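# Place yellow sponge on blue-block desk or tote

## Task

Set the yellow sponge down directly on the surface of the desk that holds a blue foam block, not on top of any other item there. If none of the desks in the room holds such a block, the sponge goes inside the tote near the door instead, lying fully within it with nothing over the rim. The foam blocks must stay exactly where they were and keep their orientation, nothing new may end up on the floor, the cartons must remain standing upright on their desks, and the robot must not tip over or finish leaning. The result must stay in place on its own, without the robot holding it.

## Robot and tools

Robot: a Hello Robot Stretch 4 with one arm. It has an omni-wheel base, a lift that travels up a mast, an arm that telescopes forward, a three-joint wrist and a two-finger gripper. It is about 1.6 m tall, and its base rim lies within 0.23 m of the base origin. Cameras: head_camera, head_left_camera, head_right_camera (fisheye) and wrist_camera.

Frames: the base frame sits on the floor under the base centre, with x forward, y left and z up. hand_pose is reported in this frame as the point between the fingers, 0.015 m back from the tips; with all wrist joints at zero its axes line up with the base frame. The printed hand position may be slightly wrong. The odometry frame is the base frame as it was when the scene began.

execute_actions: argument "actions" is a list holding one action or none (empty just reports state and images). "cameras" picks which images come back (omitted, null or ["all"] = all; [] = none; an unknown name rejects the call). An action may contain "base", "joints", or both, plus optional "pace" and "contact_limits"; alternatively it holds only {"end_of_arm": "enable_torque"}, which re-powers wrist or gripper motors that shut off. All motions in an action start together.
- base: exactly one relative offset from where the base last measured itself. translate_m moves straight, forward positive, -2 to 2 m. strafe_m slides sideways, left positive, -2 to 2 m. rotate_rad spins in place, counter-clockwise (left) positive, -3.2 to 3.2 rad.
- joints: a single object of absolute targets by name, not offsets. lift_m 0 to 1.2 m; arm_m 0 to 0.55 m extension; wrist_yaw_rad -1.134 to 4.276 (0 points forward, positive turns left, 3.14 folds back, above 3.4 the arm may interfere); wrist_pitch_rad -1.117 to 4.259 (0 level, 1.57 pointing down); wrist_roll_rad -1.117 to 4.259 (0 keeps fingers level, positive turns clockwise viewed from behind); gripper_m 0 to 0.08 m finger gap. Targets outside a joint range are clamped and noted; any other bad value or unknown key rejects the whole call with no motion.
- pace: "slow", "default", "fast", "max". Base top speeds are 0.1/0.3/0.4/0.6 m/s and 1/2/3/4 rad/s; above lift_m 0.2 these are reduced, to 0.3 m/s and 1 rad/s at full height.
- contact_limits: only arm_m, 0 (gentlest) to 0.75 (firmest), default 0.5; the arm halts when it pushes beyond this.
A joint or base omitted from an action may still be driving toward an older target. To unfold the wrist at the start, send lift_m 0.4 with wrist_yaw_rad 0.

wait: "seconds" 0 to 10; nothing new is commanded, returns state and images.
zoom_image: "camera" plus "region" [x0, y0, x1, y1] in pixels of that camera's most recent full image, origin top-left, at most 504x504.
finished_scene: "scene" is the current scene number; it ends that scene permanently after the last command has been held, and the reply tells whether the goal was met and gives the next task. Ending a reply with no tool call stops everything.

Readings: lidar_m is 12 distances in metres from the base origin, one per 30-degree sector, starting straight ahead and going counter-clockwise (4th left, 7th behind, 10th right); "-" means nothing seen or closer than 0.25 m. It senses from about 0.15 m up to robot height, so tabletops register; glass, thin legs and much behind the robot may be missed. wrist_depth_mm is a 7x7 grid of median depths, 100 to 2000 mm, "-" if invalid. base_odometry comes from wheel rotation, so slip counts as movement; heading is -3.142 to 3.142, left positive. If turned_by_wheels and turned_by_imu disagree by more than about 0.1 rad, the base likely bumped or slid. base_tilt is in degrees, forward and right positive, with a fixed bias of up to about 1.5.

Status: base_status and joint_status describe how each motion ended. "done" means target reached (for the base, wheels turned the full amount). "off_target" means resting elsewhere and possibly still pushing. "contact_stop_at_<key>" means something blocked it; that part goes limp. "limit_stop_at_tilt" means the robot leans over 6 degrees and lift, arm and wheels stop responding. "limit_stop_at_own_body" means a joint nearly hit the robot itself (likely with pitch below -0.2 combined with a strong roll). "torque_fault" means a wrist or gripper motor overloaded and went limp until enable_torque is sent. on_its_own lists things not commanded in this call; "held at" there is the held target. motor_effort gives percent of maximum, peak in brackets; wheel effort positive turns the base right. If a call reports a stop, later motion calls in that same reply are skipped.

Gripping: command a gap smaller than the object; while squeezing, the reading stays above the command, gripper effort moves away from 0, and the status is "off_target". Gripper effort held beyond about 50 causes a fault and a possible drop.

Avoid: dropping or slamming objects, hard collisions, knocking cartons or foam blocks, anything landing on the floor. Do not drive or turn carrying over 1 kg with arm_m above 0.2, and avoid steady pushes with a raised gripper, which can tip the robot. The simulation keeps running between replies and loose items may occasionally be nudged, so check the result before finishing.

Each tool is called after "Request:" as name(argument=value, ...) on one line, values as JSON.

## Session

Request:
execute_actions(actions=[])

Scene clock: 0.00 s.
base_odometry: x=+0.000 y=+0.000 heading=+0.000 (m, m, rad; odometry frame)
turned_by_wheels: +0.000 (rad since the last result)
turned_by_imu: +0.000 (rad since the last result)
base_tilt: forward=+0.0 right=-0.2 (deg)
lidar_m: 1.49 1.91 1.88 1.83 1.14 0.83 0.80 0.87 1.31 1.27 1.37 2.16
base_status: not commanded
joint_positions: lift_m=+0.275 arm_m=+0.002 wrist_yaw_rad=+3.185 wrist_pitch_rad=+0.019 wrist_roll_rad=+0.003 gripper_m=+0.040
joint_status: not commanded
motor_effort: lift_m=+19 arm_m=-1 wrist_yaw_rad=-1 wrist_pitch_rad=-10 wrist_roll_rad=+1 gripper_m=+0 wheel_0=+0 wheel_1=-1 wheel_2=+0 (%)
hand_pose: x=-0.0432 y=+0.0782 z=+0.4495 quat_wxyz=(-0.021, -0.009, +0.002, +1.000) (m; base frame)
wrist_depth_mm: - 136 180 1008 1060 1060 1576 / - 108 136 1255 1182 1138 1078 / - 112 135 1708 1708 1661 1618 / 135 135 177 1708 1618 1618 1661 / 212 1661 1708 1661 1661 1618 1618 / 1308 1618 1281 1618 1618 1499 1576 / 991 - 591 1138 105 1281 1160
pictures: head_camera, head_left_camera, head_right_camera, wrist_camera
Images, in order (width x height): head_camera 420x560, head_left_camera 420x672, head_right_camera 420x672, wrist_camera 616x392.

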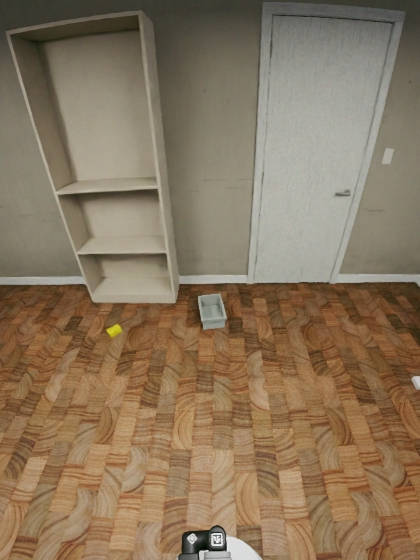

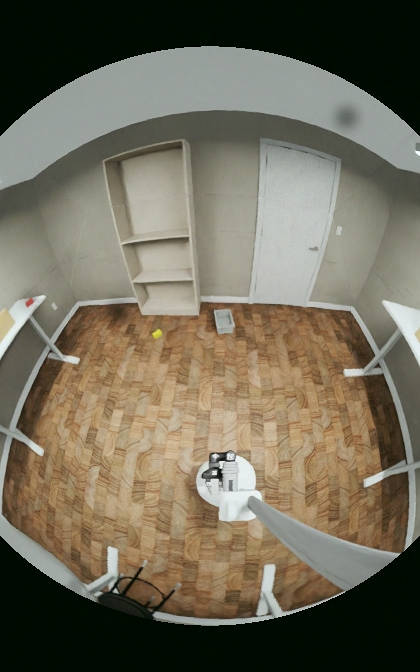

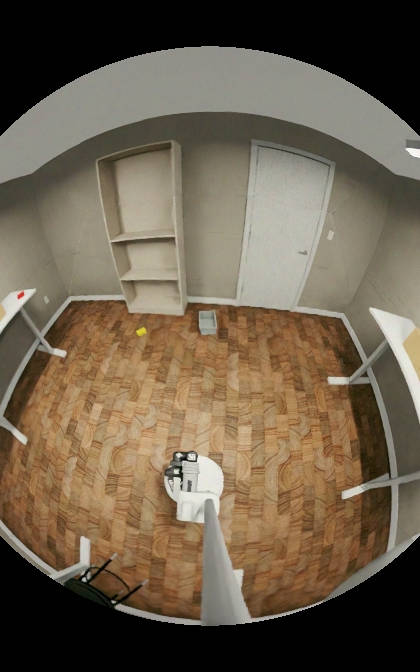

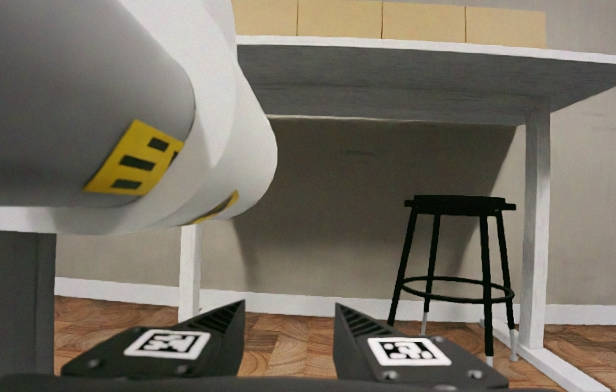

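Look around.

Request:
execute_actions(actions=[{"base":{"rotate_rad":-1.57},"pace":"fast"}], cameras=["head_camera","head_left_camera"])

Request:
execute_actions(actions=[{"base":{"rotate_rad":-1.57},"pace":"fast"}], cameras=["head_camera","head_left_camera"])

Request:
execute_actions(actions=[{"base":{"rotate_rad":-1.57},"pace":"fast"}], cameras=["head_camera","head_left_camera"])

Scene clock: 7.60 s.
base_odometry: x=+0.000 y=+0.000 heading=-1.570 (m, m, rad; odometry frame)
turned_by_wheels: -1.570 (rad since the last result)
turned_by_imu: -1.596 (rad since the last result)
base_tilt: forward=+0.0 right=-0.2 (deg)
lidar_m: 1.26 1.37 2.17 1.49 1.91 1.90 2.22 1.18 0.85 0.81 0.84 1.31
base_status: done
joint_positions: lift_m=+0.275 arm_m=+0.002 wrist_yaw_rad=+3.185 wrist_pitch_rad=+0.019 wrist_roll_rad=+0.003 gripper_m=+0.040
joint_status: not commanded
motor_effort: lift_m=+20(20) arm_m=-1(1) wrist_yaw_rad=-2(1) wrist_pitch_rad=-12(10) wrist_roll_rad=+0(2) gripper_m=+0(2) wheel_0=+2(6) wheel_1=+2(14) wheel_2=+1(10) (%)
hand_pose: x=-0.0432 y=+0.0782 z=+0.4495 quat_wxyz=(-0.021, -0.009, +0.002, +1.000) (m; base frame)
wrist_depth_mm: - 136 180 - - - - / - 108 136 - - - - / - 112 135 - - - - / 135 135 176 - - - - / 212 - - - - - - / 1308 1618 1661 1756 1808 1921 1863 / 976 - 591 1138 105 1255 1255
pictures: head_camera, head_left_camera
Images, in order (width x height): head_camera 420x560, head_left_camera 420x672.

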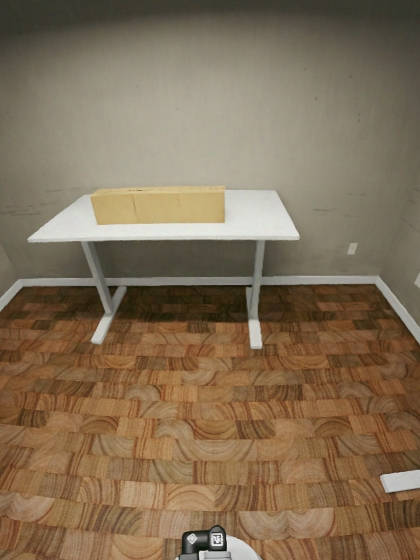

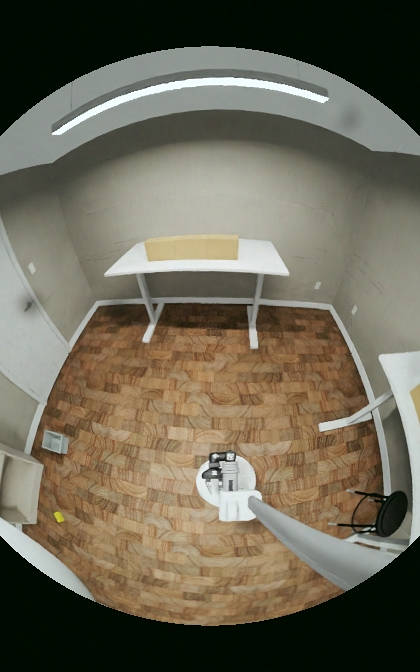

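Scene clock: 9.33 s.
base_odometry: x=+0.000 y=+0.000 heading=-3.139 (m, m, rad; odometry frame)
turned_by_wheels: -1.569 (rad since the last result)
turned_by_imu: -1.597 (rad since the last result)
base_tilt: forward=+0.1 right=-0.1 (deg)
lidar_m: 0.80 0.84 1.29 1.27 1.36 2.16 1.63 1.92 1.87 1.83 1.15 0.86
base_status: done
joint_positions: lift_m=+0.275 arm_m=+0.002 wrist_yaw_rad=+3.185 wrist_pitch_rad=+0.019 wrist_roll_rad=+0.003 gripper_m=+0.040
joint_status: not commanded
motor_effort: lift_m=+19(20) arm_m=-1(1) wrist_yaw_rad=+0(3) wrist_pitch_rad=-8(10) wrist_roll_rad=+0(1) gripper_m=-2(1) wheel_0=+3(8) wheel_1=+3(13) wheel_2=+2(9) (%)
hand_pose: x=-0.0432 y=+0.0782 z=+0.4495 quat_wxyz=(-0.021, -0.009, +0.002, +1.000) (m; base frame)
wrist_depth_mm: - 136 180 - - - - / - 108 135 - - - - / - 112 135 - - - - / 135 135 176 - - - - / 212 - - - - - - / 1308 1618 1661 1576 1863 1808 1921 / 991 - 597 1138 105 1281 1255
pictures: head_camera, head_left_camera
Images, in order (width x height): head_camera 420x560, head_left_camera 420x672.

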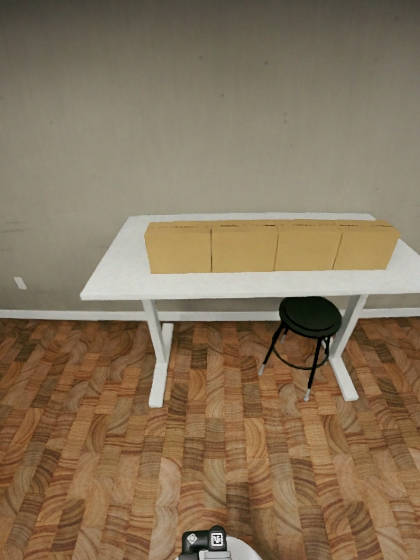

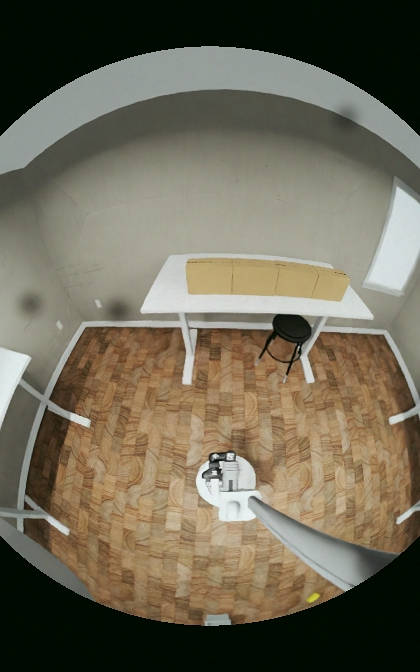

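Scene clock: 11.07 s.
base_odometry: x=+0.000 y=+0.000 heading=+1.575 (m, m, rad; odometry frame)
turned_by_wheels: -1.570 (rad since the last result)
turned_by_imu: -1.597 (rad since the last result)
base_tilt: forward=+0.0 right=-0.2 (deg)
lidar_m: 1.81 1.16 0.85 0.80 0.85 1.32 1.28 1.37 2.17 1.50 1.92 1.87
base_status: done
joint_positions: lift_m=+0.275 arm_m=+0.002 wrist_yaw_rad=+3.185 wrist_pitch_rad=+0.019 wrist_roll_rad=+0.003 gripper_m=+0.040
joint_status: not commanded
motor_effort: lift_m=+20(20) arm_m=-1(1) wrist_yaw_rad=-4(3) wrist_pitch_rad=-8(9) wrist_roll_rad=-1(1) gripper_m=+1(0) wheel_0=+2(13) wheel_1=+2(14) wheel_2=+1(12) (%)
hand_pose: x=-0.0431 y=+0.0782 z=+0.4495 quat_wxyz=(-0.021, -0.009, +0.002, +1.000) (m; base frame)
wrist_depth_mm: - 136 180 - - - - / - 108 136 1537 - - - / - 112 135 - - - - / 135 135 176 - - - - / 212 - - - - - - / 1308 1661 1708 1808 1708 1921 1863 / 991 - 591 1138 105 1255 1281
pictures: head_camera, head_left_camera
Images, in order (width x height): head_camera 420x560, head_left_camera 420x672.

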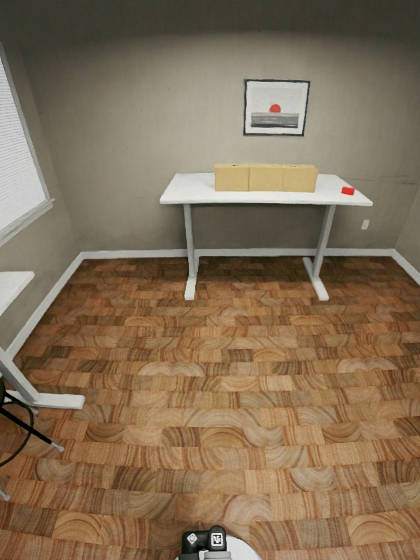

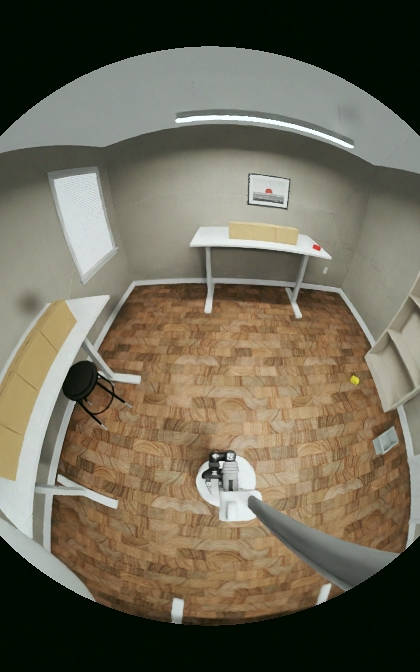

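Request:
execute_actions(actions=[{"base":{"rotate_rad":-1.0},"joints":{"lift_m":0.4,"wrist_yaw_rad":0,"gripper_m":0.08},"pace":"fast"}], cameras=[])

Request:
execute_actions(actions=[{"base":{"translate_m":1.0},"joints":{"wrist_pitch_rad":1.57},"pace":"fast"}], cameras=["head_camera","wrist_camera"])

Scene clock: 24.47 s.
base_odometry: x=+0.000 y=+0.000 heading=+0.575 (m, m, rad; odometry frame)
turned_by_wheels: -0.999 (rad since the last result)
turned_by_imu: -1.016 (rad since the last result)
base_tilt: forward=+0.1 right=-0.2 (deg)
lidar_m: 1.96 1.85 1.81 1.08 0.82 0.81 0.84 1.31 1.28 1.36 2.15 1.50
base_status: done
joint_positions: lift_m=+0.400 arm_m=+0.002 wrist_yaw_rad=+0.000 wrist_pitch_rad=+0.019 wrist_roll_rad=+0.003 gripper_m=+0.080
joint_status: all done
motor_effort: lift_m=+22(24) arm_m=-2(1) wrist_yaw_rad=-2(7) wrist_pitch_rad=-8(6) wrist_roll_rad=+0(0) gripper_m=+0(2) wheel_0=+3(5) wheel_1=+4(12) wheel_2=+3(13) (%)
hand_pose: x=+0.3858 y=-0.0873 z=+0.5739 quat_wxyz=(+1.000, +0.002, +0.009, +0.000) (m; base frame)
wrist_depth_mm: - - - - 1921 1661 1537 / - - - - 1921 1708 1499 / - - - - 1863 1661 1499 / - - - - 1808 1661 1537 / - - - - 1863 1618 1499 / 1756 - - 1863 1708 1618 1499 / - - 1397 1430 135 - 1464
pictures: none
No camera images: the call's "cameras" was empty. Leave "cameras" out to get every camera's image.

Scene clock: 28.23 s.
base_odometry: x=+0.839 y=+0.544 heading=+0.576 (m, m, rad; odometry frame)
turned_by_wheels: +0.000 (rad since the last result)
turned_by_imu: -0.004 (rad since the last result)
base_tilt: forward=+0.0 right=-0.2 (deg)
lidar_m: 1.04 1.27 1.23 1.35 1.69 1.65 2.20 1.91 1.86 1.70 0.81 0.98
base_status: done
joint_positions: lift_m=+0.400 arm_m=+0.002 wrist_yaw_rad=+0.000 wrist_pitch_rad=+1.570 wrist_roll_rad=+0.003 gripper_m=+0.080
joint_status: all done
motor_effort: lift_m=+23(23) arm_m=-2(2) wrist_yaw_rad=-2(3) wrist_pitch_rad=+1(8) wrist_roll_rad=+0(2) gripper_m=+2(2) wheel_0=-1(5) wheel_1=+2(8) wheel_2=+2(20) (%)
hand_pose: x=+0.1732 y=-0.0874 z=+0.3652 quat_wxyz=(+0.707, +0.001, +0.707, -0.001) (m; base frame)
wrist_depth_mm: 508 512 521 525 525 535 535 / 508 508 517 517 525 530 535 / 504 508 512 517 525 521 530 / 500 504 508 512 512 525 525 / 496 306 298 512 517 517 525 / 293 291 296 297 512 517 521 / - - 293 294 135 - -
pictures: head_camera, wrist_camera
Images, in order (width x height): head_camera 420x560, wrist_camera 616x392.

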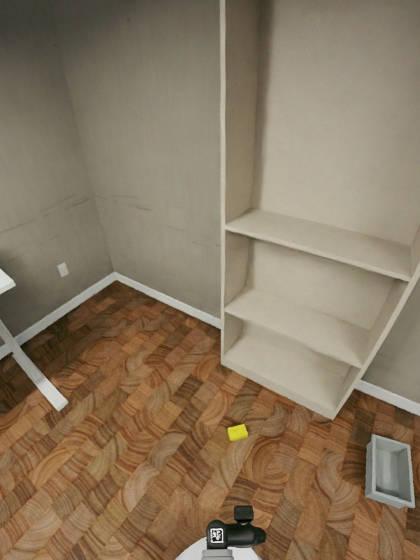

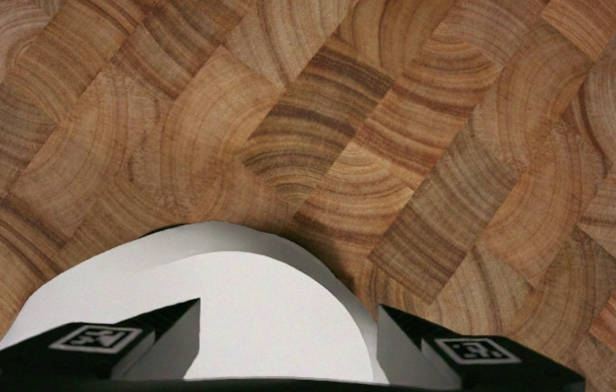

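Request:
execute_actions(actions=[{"joints":{"arm_m":0.4,"lift_m":0.3},"pace":"fast"}], cameras=["wrist_camera"])

Scene clock: 33.33 s.
base_odometry: x=+0.839 y=+0.544 heading=+0.576 (m, m, rad; odometry frame)
turned_by_wheels: +0.000 (rad since the last result)
turned_by_imu: +0.001 (rad since the last result)
base_tilt: forward=+0.1 right=-0.2 (deg)
lidar_m: 1.05 1.25 1.23 1.33 1.68 1.65 2.19 1.91 1.86 1.69 0.81 0.98
base_status: not commanded
joint_positions: lift_m=+0.300 arm_m=+0.399 wrist_yaw_rad=+0.000 wrist_pitch_rad=+1.570 wrist_roll_rad=+0.003 gripper_m=+0.080
joint_status: all done
motor_effort: lift_m=+15(21) arm_m=+4(3) wrist_yaw_rad=-2(4) wrist_pitch_rad=+0(3) wrist_roll_rad=+2(0) gripper_m=+3(2) wheel_0=-1(1) wheel_1=+1(2) wheel_2=+2(2) (%)
hand_pose: x=+0.5704 y=-0.0874 z=+0.2659 quat_wxyz=(+0.707, +0.001, +0.707, -0.001) (m; base frame)
wrist_depth_mm: 410 413 418 421 427 430 433 / 407 413 413 418 421 427 433 / 404 407 413 373 421 427 427 / 399 407 410 413 418 424 421 / 402 402 407 410 415 418 421 / 394 402 404 407 413 415 418 / - - 404 407 135 - -
pictures: wrist_camera
Images, in order (width x height): wrist_camera 616x392.

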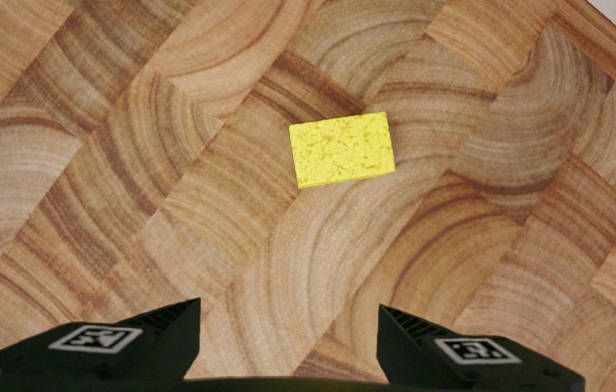

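Request:
execute_actions(actions=[{"base":{"strafe_m":-0.045},"joints":{"arm_m":0.5,"lift_m":0.2,"wrist_roll_rad":1.43}}], cameras=["wrist_camera","head_camera"])

Scene clock: 41.70 s.
base_odometry: x=+0.863 y=+0.507 heading=+0.575 (m, m, rad; odometry frame)
turned_by_wheels: +0.000 (rad since the last result)
turned_by_imu: +0.001 (rad since the last result)
base_tilt: forward=+0.1 right=-0.2 (deg)
lidar_m: 1.03 1.31 1.27 1.38 1.72 1.67 2.20 1.87 1.83 1.67 0.76 0.96
base_status: done
joint_positions: lift_m=+0.200 arm_m=+0.499 wrist_yaw_rad=+0.000 wrist_pitch_rad=+1.570 wrist_roll_rad=+1.430 gripper_m=+0.080
joint_status: all done
motor_effort: lift_m=+14(15) arm_m=+4(6) wrist_yaw_rad=-3(1) wrist_pitch_rad=-1(2) wrist_roll_rad=+3(6) gripper_m=+1(3) wheel_0=+0(8) wheel_1=-3(9) wheel_2=+0(3) (%)
hand_pose: x=+0.6704 y=-0.0874 z=+0.1659 quat_wxyz=(+0.534, +0.464, +0.534, -0.463) (m; base frame)
wrist_depth_mm: 310 312 315 317 320 322 322 / 309 310 314 317 317 320 322 / 307 310 312 314 315 319 320 / 306 309 312 312 315 319 319 / 306 306 309 267 314 315 320 / 303 306 265 266 312 315 317 / - - 306 309 135 - -
pictures: head_camera, wrist_camera
Images, in order (width x height): head_camera 420x560, wrist_camera 616x392.

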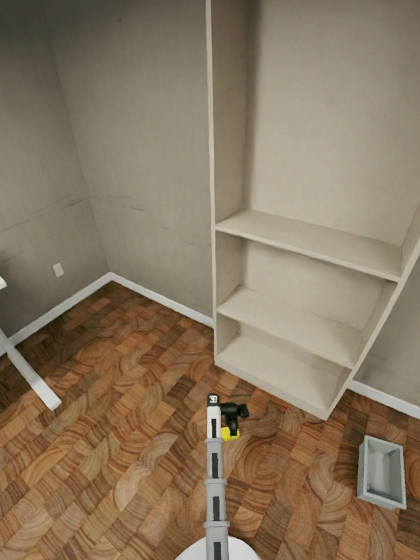

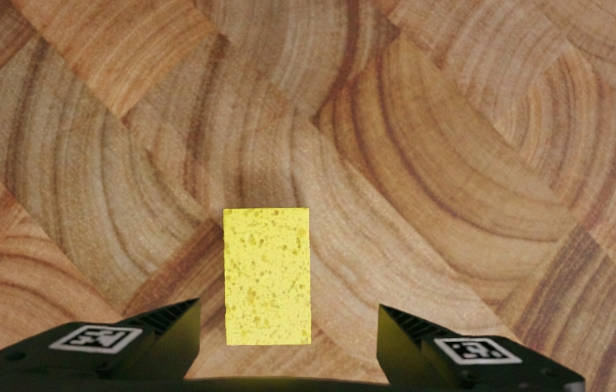

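Request:
execute_actions(actions=[{"joints":{"arm_m":0.52,"lift_m":0.11}}], cameras=["wrist_camera"])

Request:
execute_actions(actions=[{"joints":{"lift_m":0.06},"pace":"slow"}], cameras=["wrist_camera"])

Scene clock: 48.43 s.
base_odometry: x=+0.863 y=+0.507 heading=+0.575 (m, m, rad; odometry frame)
turned_by_wheels: +0.000 (rad since the last result)
turned_by_imu: +0.001 (rad since the last result)
base_tilt: forward=+0.1 right=-0.2 (deg)
lidar_m: 1.03 1.32 1.27 1.37 1.72 1.67 2.19 1.87 1.82 1.65 0.77 0.96
base_status: not commanded
joint_positions: lift_m=+0.110 arm_m=+0.519 wrist_yaw_rad=+0.000 wrist_pitch_rad=+1.570 wrist_roll_rad=+1.430 gripper_m=+0.080
joint_status: all done
motor_effort: lift_m=+15(13) arm_m=+4(6) wrist_yaw_rad=-1(3) wrist_pitch_rad=-1(0) wrist_roll_rad=+0(1) gripper_m=+1(2) wheel_0=+0(0) wheel_1=-3(3) wheel_2=+0(0) (%)
hand_pose: x=+0.6903 y=-0.0874 z=+0.0759 quat_wxyz=(+0.534, +0.464, +0.534, -0.463) (m; base frame)
wrist_depth_mm: 221 223 225 225 228 229 231 / 222 223 224 225 226 229 229 / 220 221 223 224 226 228 229 / 220 220 221 224 224 226 229 / 217 220 220 178 224 226 226 / 216 219 177 177 224 224 225 / - - 176 177 135 - -
pictures: wrist_camera
Images, in order (width x height): wrist_camera 616x392.

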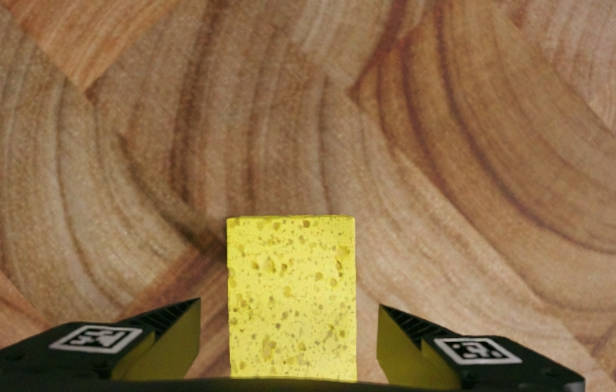

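Scene clock: 49.73 s.
base_odometry: x=+0.863 y=+0.507 heading=+0.575 (m, m, rad; odometry frame)
turned_by_wheels: +0.000 (rad since the last result)
turned_by_imu: +0.000 (rad since the last result)
base_tilt: forward=+0.0 right=-0.2 (deg)
lidar_m: 1.03 1.30 1.27 1.40 1.72 1.66 2.19 1.85 1.83 1.66 0.75 0.95
base_status: not commanded
joint_positions: lift_m=+0.060 arm_m=+0.519 wrist_yaw_rad=+0.000 wrist_pitch_rad=+1.570 wrist_roll_rad=+1.430 gripper_m=+0.080
joint_status: all done
motor_effort: lift_m=+14(13) arm_m=+4(4) wrist_yaw_rad=-2(3) wrist_pitch_rad=-2(3) wrist_roll_rad=+1(0) gripper_m=+0(1) wheel_0=+0(0) wheel_1=-3(3) wheel_2=+0(0) (%)
hand_pose: x=+0.6903 y=-0.0874 z=+0.0259 quat_wxyz=(+0.534, +0.464, +0.534, -0.463) (m; base frame)
wrist_depth_mm: 173 174 175 176 177 178 - / 172 173 174 175 176 178 179 / 171 172 174 174 176 177 178 / 170 172 172 174 174 176 177 / 169 171 128 129 174 176 176 / 169 170 128 128 154 174 176 / - - 127 127 128 - -
pictures: wrist_camera
Images, in order (width x height): wrist_camera 616x392.

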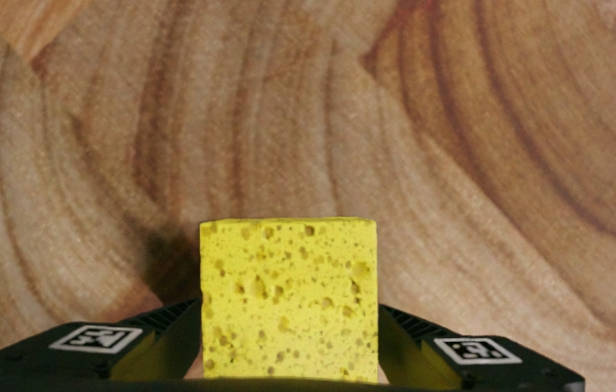

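Grip, then go to the left desk.

Request:
execute_actions(actions=[{"joints":{"gripper_m":0.04}}], cameras=[])

Request:
execute_actions(actions=[{"joints":{"lift_m":0.4,"arm_m":0.1},"pace":"fast"}], cameras=[])

Request:
execute_actions(actions=[{"base":{"rotate_rad":1.08},"joints":{"wrist_roll_rad":0},"pace":"fast"}], cameras=[])

Request:
execute_actions(actions=[{"base":{"translate_m":0.95},"joints":{"lift_m":1.2,"wrist_pitch_rad":0.9},"pace":"fast"}])

Scene clock: 57.20 s.
base_odometry: x=+0.863 y=+0.507 heading=+0.575 (m, m, rad; odometry frame)
turned_by_wheels: +0.000 (rad since the last result)
turned_by_imu: +0.001 (rad since the last result)
base_tilt: forward=+0.0 right=-0.2 (deg)
lidar_m: 1.03 1.30 1.27 1.37 1.71 1.66 2.19 1.86 1.82 1.66 0.77 0.96
base_status: not commanded
joint_positions: lift_m=+0.060 arm_m=+0.519 wrist_yaw_rad=+0.000 wrist_pitch_rad=+1.570 wrist_roll_rad=+1.430 gripper_m=+0.060
joint_status: gripper_m off_target (ended at +0.060, target +0.040)
on_its_own: gripper_m is held at +0.054, not at your +0.040, by its contact guard: the fingers met something
motor_effort: lift_m=+14(14) arm_m=+4(4) wrist_yaw_rad=-1(1) wrist_pitch_rad=+0(1) wrist_roll_rad=+0(0) gripper_m=-39(38) wheel_0=+0(0) wheel_1=-3(3) wheel_2=+0(0) (%)
hand_pose: x=+0.6903 y=-0.0874 z=+0.0259 quat_wxyz=(+0.534, +0.464, +0.534, -0.463) (m; base frame)
wrist_depth_mm: 173 173 175 176 177 178 - / 172 173 175 176 177 178 179 / 171 173 173 175 175 177 178 / 170 171 173 174 175 176 177 / 169 171 128 128 174 176 176 / 168 169 127 128 173 175 176 / - - 126 127 116 175 -
pictures: none
No camera images: the call's "cameras" was empty. Leave "cameras" out to get every camera's image.

Scene clock: 59.17 s.
base_odometry: x=+0.863 y=+0.507 heading=+0.575 (m, m, rad; odometry frame)
turned_by_wheels: +0.000 (rad since the last result)
turned_by_imu: +0.000 (rad since the last result)
base_tilt: forward=+0.0 right=-0.2 (deg)
lidar_m: 1.04 1.32 1.27 1.38 1.70 1.66 2.21 1.86 1.83 1.68 0.75 0.95
base_status: not commanded
joint_positions: lift_m=+0.400 arm_m=+0.101 wrist_yaw_rad=+0.000 wrist_pitch_rad=+1.570 wrist_roll_rad=+1.430 gripper_m=+0.060
joint_status: all done
on_its_own: gripper_m is held at +0.054, not at your +0.040, by its contact guard: the fingers met something
motor_effort: lift_m=+23(26) arm_m=-4(4) wrist_yaw_rad=-3(2) wrist_pitch_rad=-3(2) wrist_roll_rad=-1(1) gripper_m=-39(38) wheel_0=+0(0) wheel_1=-3(3) wheel_2=+0(0) (%)
hand_pose: x=+0.2717 y=-0.0874 z=+0.3652 quat_wxyz=(+0.534, +0.464, +0.534, -0.464) (m; base frame)
wrist_depth_mm: 508 512 512 517 521 525 530 / 508 508 512 521 521 521 525 / 504 508 508 508 517 521 521 / 504 504 508 508 517 517 521 / 496 504 128 128 330 301 304 / 496 500 127 128 300 301 303 / - - 126 128 116 298 300
pictures: none
No camera images: the call's "cameras" was empty. Leave "cameras" out to get every camera's image.

Scene clock: 60.63 s.
base_odometry: x=+0.863 y=+0.507 heading=+1.656 (m, m, rad; odometry frame)
turned_by_wheels: +1.080 (rad since the last result)
turned_by_imu: +1.100 (rad since the last result)
base_tilt: forward=+0.1 right=-0.2 (deg)
lidar_m: 1.27 1.40 1.72 1.66 1.80 1.87 2.18 0.89 0.80 0.97 1.04 1.30
base_status: done
joint_positions: lift_m=+0.400 arm_m=+0.101 wrist_yaw_rad=+0.000 wrist_pitch_rad=+1.570 wrist_roll_rad=+0.000 gripper_m=+0.060
joint_status: all done
on_its_own: gripper_m is held at +0.054, not at your +0.040, by its contact guard: the fingers met something
motor_effort: lift_m=+23(24) arm_m=-4(4) wrist_yaw_rad=-1(2) wrist_pitch_rad=-2(4) wrist_roll_rad=+0(4) gripper_m=-40(39) wheel_0=+1(8) wheel_1=-1(12) wheel_2=+1(13) (%)
hand_pose: x=+0.2718 y=-0.0874 z=+0.3652 quat_wxyz=(+0.707, +0.000, +0.707, +0.000) (m; base frame)
wrist_depth_mm: 508 508 517 521 530 535 539 / 508 508 512 517 525 530 535 / 500 504 512 517 521 525 530 / 500 504 504 512 517 521 521 / 500 500 128 128 517 517 525 / 496 496 127 128 508 512 517 / - - 126 127 116 517 517
pictures: none
No camera images: the call's "cameras" was empty. Leave "cameras" out to get every camera's image.

Scene clock: 64.30 s.
base_odometry: x=+0.783 y=+1.453 heading=+1.656 (m, m, rad; odometry frame)
turned_by_wheels: +0.000 (rad since the last result)
turned_by_imu: -0.004 (rad since the last result)
base_tilt: forward=+0.0 right=-0.2 (deg)
lidar_m: 0.33 0.37 0.58 1.65 1.70 2.90 3.60 1.38 1.10 1.36 0.44 0.33
base_status: done
joint_positions: lift_m=+1.200 arm_m=+0.101 wrist_yaw_rad=+0.000 wrist_pitch_rad=+0.902 wrist_roll_rad=+0.000 gripper_m=+0.060
joint_status: all done
on_its_own: gripper_m is held at +0.054, not at your +0.040, by its contact guard: the fingers met something
motor_effort: lift_m=+23(25) arm_m=-4(4) wrist_yaw_rad=-1(3) wrist_pitch_rad=-8(13) wrist_roll_rad=-3(2) gripper_m=-39(38) wheel_0=+0(8) wheel_1=+2(7) wheel_2=+2(13) (%)
hand_pose: x=+0.4034 y=-0.0874 z=+1.2109 quat_wxyz=(+0.900, +0.000, +0.436, +0.000) (m; base frame)
wrist_depth_mm: 820 831 831 820 798 759 741 / 691 707 715 723 750 820 831 / 332 338 345 621 634 654 946 / 304 300 301 535 549 559 1078 / 379 351 128 128 477 496 1229 / 410 410 127 128 427 430 462 / - - 126 127 116 364 407
pictures: head_camera, head_left_camera, head_right_camera, wrist_camera
Images, in order (width x height): head_camera 420x560, head_left_camera 420x672, head_right_camera 420x672, wrist_camera 616x392.

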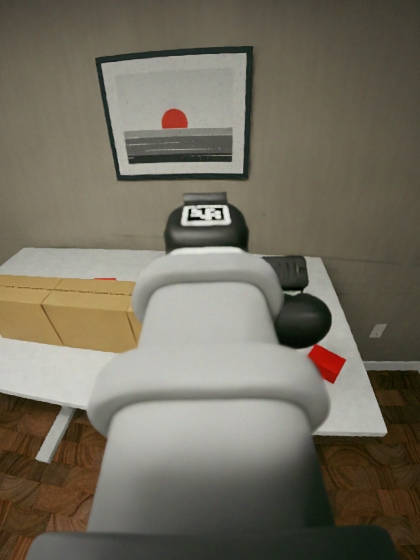

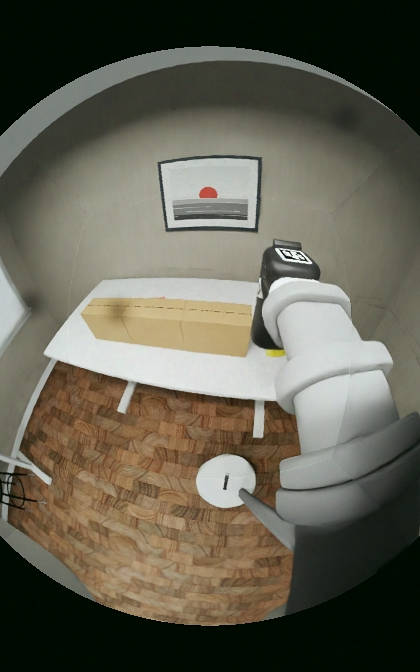

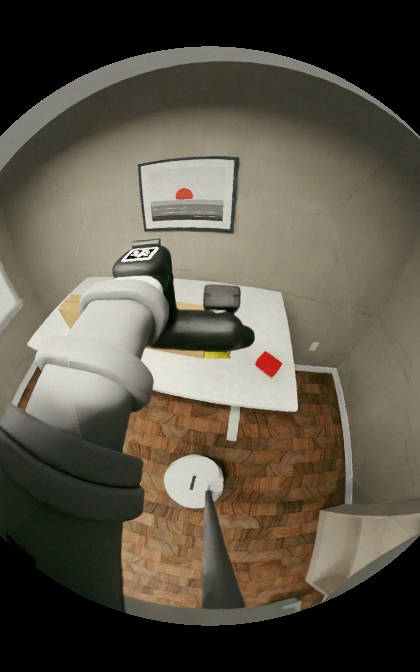

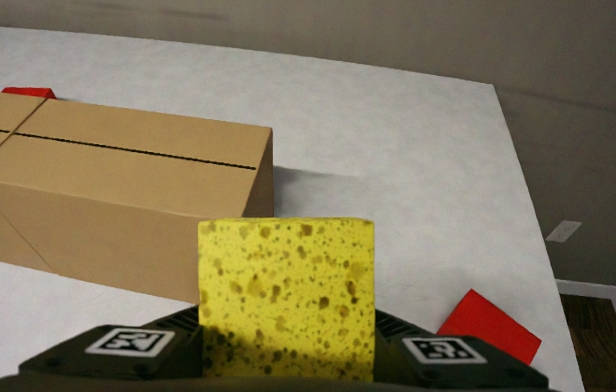

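Request:
execute_actions(actions=[{"joints":{"arm_m":0.55,"wrist_yaw_rad":1.3,"wrist_pitch_rad":0.6},"pace":"fast"}], cameras=["wrist_camera"])

Scene clock: 70.13 s.
base_odometry: x=+0.783 y=+1.453 heading=+1.656 (m, m, rad; odometry frame)
turned_by_wheels: +0.000 (rad since the last result)
turned_by_imu: +0.001 (rad since the last result)
base_tilt: forward=+0.0 right=-0.2 (deg)
lidar_m: 0.33 0.37 0.55 1.67 1.71 2.88 3.58 1.41 1.11 1.36 0.43 0.35
base_status: not commanded
joint_positions: lift_m=+1.200 arm_m=+0.549 wrist_yaw_rad=+1.300 wrist_pitch_rad=+0.603 wrist_roll_rad=+0.000 gripper_m=+0.060
joint_status: all done
on_its_own: gripper_m is held at +0.054, not at your +0.040, by its contact guard: the fingers met something
motor_effort: lift_m=+24(23) arm_m=+4(5) wrist_yaw_rad=+0(3) wrist_pitch_rad=-7(13) wrist_roll_rad=+0(1) gripper_m=-38(37) wheel_0=+0(0) wheel_1=+2(2) wheel_2=+2(2) (%)
hand_pose: x=+0.8513 y=+0.1454 z=+1.2572 quat_wxyz=(+0.760, -0.180, +0.236, +0.578) (m; base frame)
wrist_depth_mm: 1808 1921 - 1921 842 535 410 / - - - - 866 549 394 / - 917 1025 1078 878 559 421 / 449 500 798 820 798 564 427 / 359 484 128 128 640 564 430 / 312 424 127 128 539 539 430 / - - 126 127 116 484 421
pictures: wrist_camera
Images, in order (width x height): wrist_camera 616x392.

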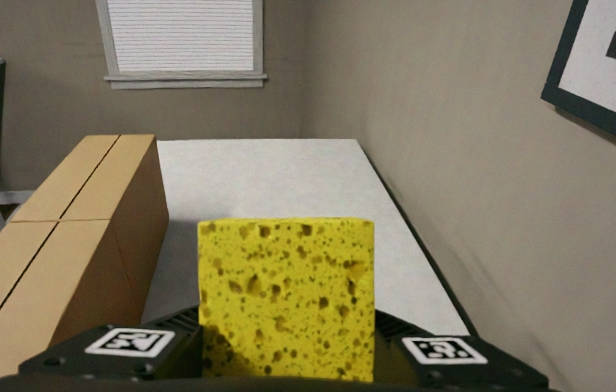

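Request:
execute_actions(actions=[{"joints":{"wrist_pitch_rad":1.2},"pace":"fast"}], cameras=["wrist_camera"])

Scene clock: 75.53 s.
base_odometry: x=+0.783 y=+1.453 heading=+1.656 (m, m, rad; odometry frame)
turned_by_wheels: +0.000 (rad since the last result)
turned_by_imu: +0.001 (rad since the last result)
base_tilt: forward=+0.1 right=-0.2 (deg)
lidar_m: 0.32 0.37 0.56 1.65 1.69 2.90 3.57 1.38 1.12 1.35 0.45 0.34
base_status: not commanded
joint_positions: lift_m=+1.200 arm_m=+0.549 wrist_yaw_rad=+1.300 wrist_pitch_rad=+1.201 wrist_roll_rad=+0.000 gripper_m=+0.060
joint_status: all done
on_its_own: gripper_m is held at +0.054, not at your +0.040, by its contact guard: the fingers met something
motor_effort: lift_m=+23(23) arm_m=+4(4) wrist_yaw_rad=-1(2) wrist_pitch_rad=-1(7) wrist_roll_rad=+3(0) gripper_m=-38(40) wheel_0=+0(0) wheel_1=+1(2) wheel_2=+2(2) (%)
hand_pose: x=+0.8250 y=+0.0507 z=+1.1795 quat_wxyz=(+0.657, -0.342, +0.450, +0.499) (m; base frame)
wrist_depth_mm: 279 439 508 525 535 539 430 / 270 427 469 480 492 508 445 / 268 421 445 452 455 469 455 / 264 402 415 418 427 430 459 / 260 377 128 128 397 404 442 / 253 355 127 128 370 377 384 / - - 126 127 116 362 364
pictures: wrist_camera
Images, in order (width x height): wrist_camera 616x392.

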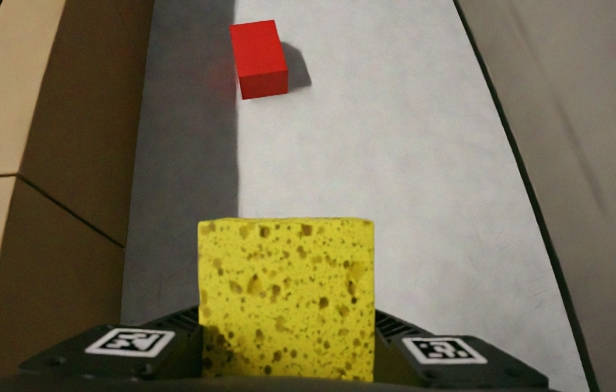

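Request:
execute_actions(actions=[{"joints":{"wrist_pitch_rad":0.9},"pace":"fast"}], cameras=["wrist_camera"])

Request:
execute_actions(actions=[{"base":{"translate_m":-0.7},"joints":{"arm_m":0.05,"wrist_yaw_rad":0},"pace":"fast"}], cameras=[])

Request:
execute_actions(actions=[{"base":{"rotate_rad":1.55},"pace":"fast"}], cameras=[])

Request:
execute_actions(actions=[{"base":{"translate_m":1.0},"pace":"fast"}], cameras=["head_left_camera","head_right_camera"])

Scene clock: 84.30 s.
base_odometry: x=+0.783 y=+1.453 heading=+1.656 (m, m, rad; odometry frame)
turned_by_wheels: +0.000 (rad since the last result)
turned_by_imu: +0.001 (rad since the last result)
base_tilt: forward=+0.1 right=-0.2 (deg)
lidar_m: 0.33 0.37 0.58 1.66 1.71 2.87 3.59 1.39 1.10 1.35 0.45 0.35
base_status: not commanded
joint_positions: lift_m=+1.200 arm_m=+0.549 wrist_yaw_rad=+1.300 wrist_pitch_rad=+0.903 wrist_roll_rad=+0.000 gripper_m=+0.060
joint_status: all done
on_its_own: gripper_m is held at +0.054, not at your +0.040, by its contact guard: the fingers met something
motor_effort: lift_m=+23(23) arm_m=+4(4) wrist_yaw_rad=-3(1) wrist_pitch_rad=-8(10) wrist_roll_rad=+0(2) gripper_m=-37(37) wheel_0=+0(0) wheel_1=+1(2) wheel_2=+2(2) (%)
hand_pose: x=+0.8397 y=+0.1036 z=+1.2108 quat_wxyz=(+0.716, -0.264, +0.347, +0.545) (m; base frame)
wrist_depth_mm: 492 504 854 866 842 549 418 / 392 469 723 723 741 564 427 / 332 462 609 621 627 580 436 / 298 452 512 535 549 554 442 / 276 439 128 129 473 504 449 / 270 387 127 128 424 436 452 / - - 126 127 116 402 442
pictures: wrist_camera
Images, in order (width x height): wrist_camera 616x392.

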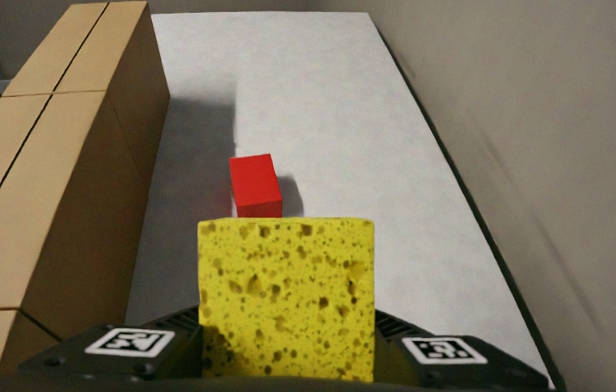

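Scene clock: 88.10 s.
base_odometry: x=+0.842 y=+0.756 heading=+1.655 (m, m, rad; odometry frame)
turned_by_wheels: -0.001 (rad since the last result)
turned_by_imu: +0.004 (rad since the last result)
base_tilt: forward=+0.0 right=-0.2 (deg)
lidar_m: 1.02 1.12 2.47 1.65 1.79 2.11 2.86 0.92 0.99 0.99 1.09 1.03
base_status: done
joint_positions: lift_m=+1.200 arm_m=+0.051 wrist_yaw_rad=+0.000 wrist_pitch_rad=+0.902 wrist_roll_rad=+0.000 gripper_m=+0.060
joint_status: all done
on_its_own: gripper_m is held at +0.054, not at your +0.040, by its contact guard: the fingers met something
motor_effort: lift_m=+23(23) arm_m=-4(5) wrist_yaw_rad=-1(8) wrist_pitch_rad=-8(10) wrist_roll_rad=+1(1) gripper_m=-38(37) wheel_0=-3(6) wheel_1=-6(8) wheel_2=+1(12) (%)
hand_pose: x=+0.3534 y=-0.0874 z=+1.2109 quat_wxyz=(+0.900, +0.000, +0.436, +0.000) (m; base frame)
wrist_depth_mm: 854 854 854 878 866 1430 1397 / 1808 1863 1756 1708 1182 1618 1576 / 1863 1921 - 1921 1863 1863 1756 / 1618 1661 1708 1708 1808 1756 1756 / 1464 1537 128 129 1537 1576 1618 / 1336 1366 127 128 1397 1464 1464 / - - 127 127 116 1308 1308
pictures: none
No camera images: the call's "cameras" was empty. Leave "cameras" out to get every camera's image.

Scene clock: 90.93 s.
base_odometry: x=+0.842 y=+0.756 heading=-3.079 (m, m, rad; odometry frame)
turned_by_wheels: +1.549 (rad since the last result)
turned_by_imu: +1.578 (rad since the last result)
base_tilt: forward=+0.0 right=-0.2 (deg)
lidar_m: 1.65 1.78 2.10 2.07 0.93 0.97 0.97 1.06 1.02 1.02 1.12 2.48
base_status: done
joint_positions: lift_m=+1.200 arm_m=+0.051 wrist_yaw_rad=+0.000 wrist_pitch_rad=+0.902 wrist_roll_rad=+0.000 gripper_m=+0.060
joint_status: not commanded
on_its_own: gripper_m is held at +0.054, not at your +0.040, by its contact guard: the fingers met something
motor_effort: lift_m=+23(23) arm_m=-4(4) wrist_yaw_rad=-1(1) wrist_pitch_rad=-9(7) wrist_roll_rad=+1(2) gripper_m=-38(39) wheel_0=-3(8) wheel_1=-5(8) wheel_2=-4(8) (%)
hand_pose: x=+0.3534 y=-0.0874 z=+1.2109 quat_wxyz=(+0.900, +0.000, +0.436, +0.000) (m; base frame)
wrist_depth_mm: - - - - - - 1983 / - - - - - - - / 1921 1921 - - - - - / 1661 1708 1708 1808 1756 1808 1863 / 1537 1537 128 128 1537 1618 1661 / 1336 1366 127 128 1397 1430 1397 / - - 126 127 116 1308 1308
pictures: none
No camera images: the call's "cameras" was empty. Leave "cameras" out to get every camera's image.

Scene clock: 95.73 s.
base_odometry: x=-0.156 y=+0.693 heading=-3.078 (m, m, rad; odometry frame)
turned_by_wheels: +0.000 (rad since the last result)
turned_by_imu: -0.004 (rad since the last result)
base_tilt: forward=+0.0 right=-0.2 (deg)
lidar_m: 0.65 0.71 1.00 1.97 2.13 1.77 2.00 1.51 1.16 1.13 1.85 0.67
base_status: done
joint_positions: lift_m=+1.200 arm_m=+0.051 wrist_yaw_rad=+0.000 wrist_pitch_rad=+0.902 wrist_roll_rad=+0.000 gripper_m=+0.060
joint_status: not commanded
on_its_own: gripper_m is held at +0.054, not at your +0.040, by its contact guard: the fingers met something
motor_effort: lift_m=+22(23) arm_m=-4(4) wrist_yaw_rad=-2(2) wrist_pitch_rad=-7(7) wrist_roll_rad=-3(1) gripper_m=-40(37) wheel_0=+1(9) wheel_1=+3(7) wheel_2=+0(10) (%)
hand_pose: x=+0.3534 y=-0.0874 z=+1.2109 quat_wxyz=(+0.900, +0.000, +0.436, +0.000) (m; base frame)
wrist_depth_mm: 517 512 508 525 917 1078 1025 / 585 580 569 591 750 1205 1160 / 585 597 609 603 634 1366 1308 / 1661 1618 569 559 564 1537 1576 / 1464 1537 128 128 1537 1576 1618 / 1308 1336 127 128 1397 1430 1430 / - - 126 127 116 1336 1336
pictures: head_left_camera, head_right_camera
Images, in order (width x height): head_left_camera 420x672, head_right_camera 420x672.

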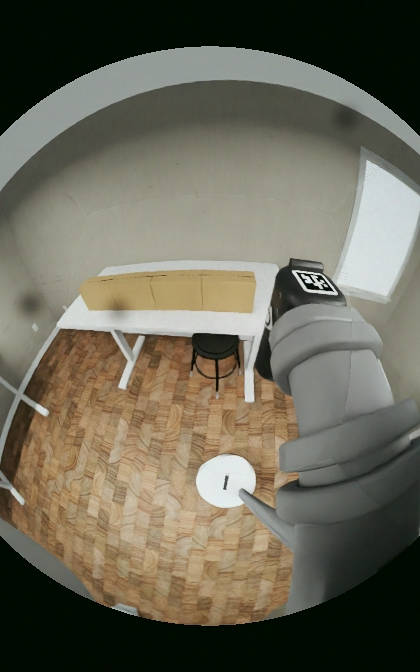

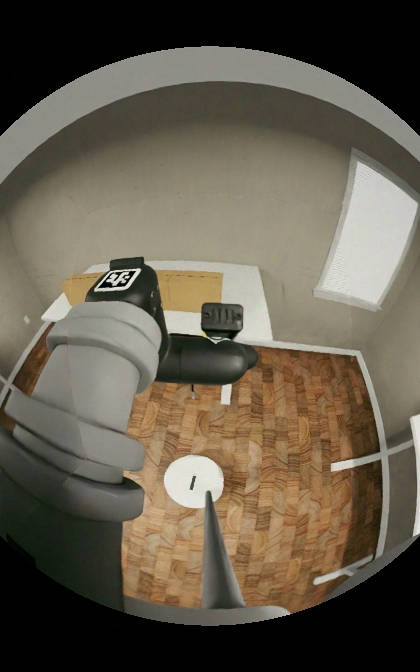

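Request:
execute_actions(actions=[{"base":{"translate_m":0.3},"joints":{"arm_m":0.55,"wrist_yaw_rad":1.3,"wrist_pitch_rad":0.8},"pace":"fast"}], cameras=["wrist_camera","head_left_camera"])

Request:
execute_actions(actions=[{"joints":{"wrist_pitch_rad":1.25},"pace":"fast"}], cameras=["wrist_camera"])

Scene clock: 104.20 s.
base_odometry: x=-0.455 y=+0.674 heading=-3.078 (m, m, rad; odometry frame)
turned_by_wheels: +0.000 (rad since the last result)
turned_by_imu: +0.000 (rad since the last result)
base_tilt: forward=+0.0 right=-0.2 (deg)
lidar_m: 0.35 0.38 0.54 1.95 2.11 2.38 2.30 1.53 1.19 1.17 0.50 0.35
base_status: done
joint_positions: lift_m=+1.200 arm_m=+0.549 wrist_yaw_rad=+1.300 wrist_pitch_rad=+0.802 wrist_roll_rad=+0.000 gripper_m=+0.060
joint_status: all done
on_its_own: gripper_m is held at +0.054, not at your +0.040, by its contact guard: the fingers met something
motor_effort: lift_m=+23(23) arm_m=+4(5) wrist_yaw_rad=-2(4) wrist_pitch_rad=-8(12) wrist_roll_rad=+1(1) gripper_m=-39(38) wheel_0=+1(4) wheel_1=+4(10) wheel_2=+1(10) (%)
hand_pose: x=+0.8440 y=+0.1190 z=+1.2249 quat_wxyz=(+0.733, -0.236, +0.311, +0.557) (m; base frame)
wrist_depth_mm: 654 854 - 1430 768 492 377 / 480 707 866 891 788 504 384 / 418 647 699 715 715 517 392 / 375 564 591 603 615 530 397 / 366 500 128 128 512 508 404 / 351 445 127 128 452 466 407 / - - 126 128 116 424 402
pictures: head_left_camera, wrist_camera
Images, in order (width x height): head_left_camera 420x672, wrist_camera 616x392.

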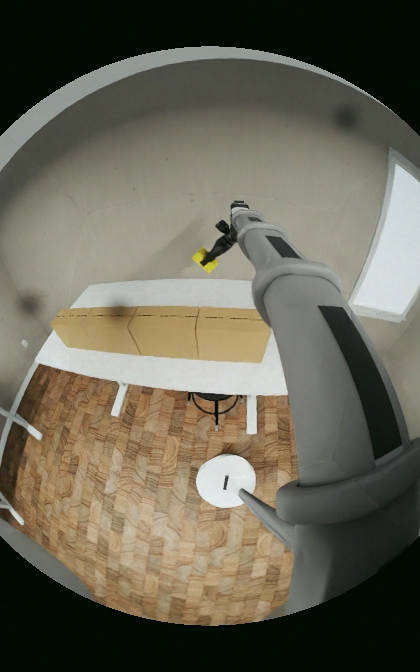

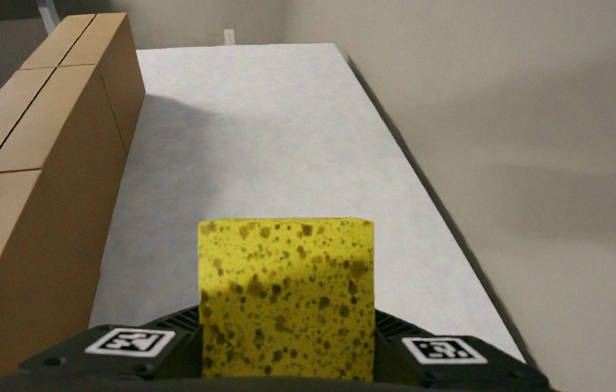

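Scene clock: 104.97 s.
base_odometry: x=-0.455 y=+0.674 heading=-3.078 (m, m, rad; odometry frame)
turned_by_wheels: +0.000 (rad since the last result)
turned_by_imu: +0.000 (rad since the last result)
base_tilt: forward=+0.1 right=-0.2 (deg)
lidar_m: 0.35 0.38 0.55 1.93 2.10 2.37 2.31 1.52 1.20 1.18 0.50 0.36
base_status: not commanded
joint_positions: lift_m=+1.200 arm_m=+0.549 wrist_yaw_rad=+1.300 wrist_pitch_rad=+1.251 wrist_roll_rad=+0.000 gripper_m=+0.060
joint_status: all done
on_its_own: gripper_m is held at +0.054, not at your +0.040, by its contact guard: the fingers met something
motor_effort: lift_m=+23(23) arm_m=+4(4) wrist_yaw_rad=-3(1) wrist_pitch_rad=-5(6) wrist_roll_rad=+1(1) gripper_m=-38(38) wheel_0=+1(1) wheel_1=+4(4) wheel_2=+1(1) (%)
hand_pose: x=+0.8224 y=+0.0411 z=+1.1759 quat_wxyz=(+0.645, -0.354, +0.466, +0.491) (m; base frame)
wrist_depth_mm: 353 477 484 488 500 504 399 / 347 452 455 462 466 477 410 / 336 421 430 433 439 445 424 / 322 399 404 407 415 424 424 / 315 377 128 128 389 394 407 / 301 357 127 128 366 373 377 / - - 126 127 116 357 357
pictures: wrist_camera
Images, in order (width x height): wrist_camera 616x392.

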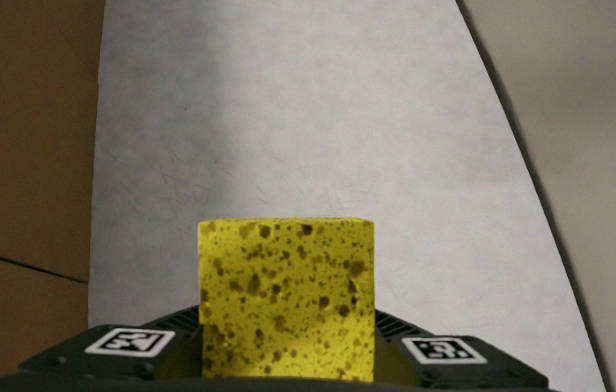

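Request:
execute_actions(actions=[{"joints":{"wrist_pitch_rad":1.85},"pace":"fast"}], cameras=["wrist_camera"])

Scene clock: 108.10 s.
base_odometry: x=-0.455 y=+0.674 heading=-3.078 (m, m, rad; odometry frame)
turned_by_wheels: +0.000 (rad since the last result)
turned_by_imu: +0.001 (rad since the last result)
base_tilt: forward=+0.1 right=-0.2 (deg)
lidar_m: 0.34 0.39 0.55 1.94 2.11 2.66 2.29 1.51 1.20 1.17 0.50 0.37
base_status: not commanded
joint_positions: lift_m=+1.200 arm_m=+0.549 wrist_yaw_rad=+1.300 wrist_pitch_rad=+1.849 wrist_roll_rad=+0.000 gripper_m=+0.060
joint_status: all done
on_its_own: gripper_m is held at +0.054, not at your +0.040, by its contact guard: the fingers met something
motor_effort: lift_m=+23(23) arm_m=+4(4) wrist_yaw_rad=-1(2) wrist_pitch_rad=+1(4) wrist_roll_rad=+1(1) gripper_m=-37(38) wheel_0=+1(1) wheel_1=+4(4) wheel_2=+1(0) (%)
hand_pose: x=+0.7888 y=-0.0797 z=+1.1733 quat_wxyz=(+0.479, -0.483, +0.636, +0.364) (m; base frame)
wrist_depth_mm: 286 320 324 324 327 327 327 / 279 330 332 334 336 338 338 / 273 342 345 345 347 349 349 / 264 351 357 355 362 362 366 / 256 364 128 128 370 377 377 / 247 377 127 128 382 392 394 / - - 126 127 116 402 407
pictures: wrist_camera
Images, in order (width x height): wrist_camera 616x392.

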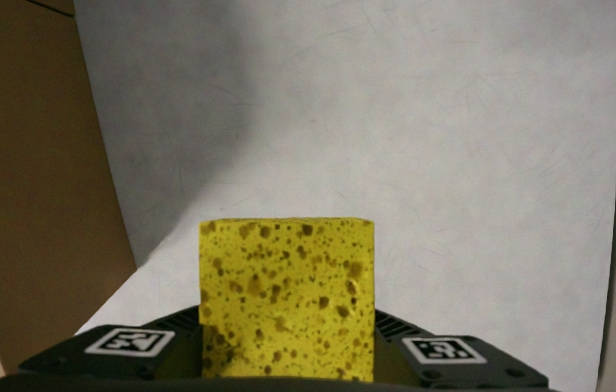

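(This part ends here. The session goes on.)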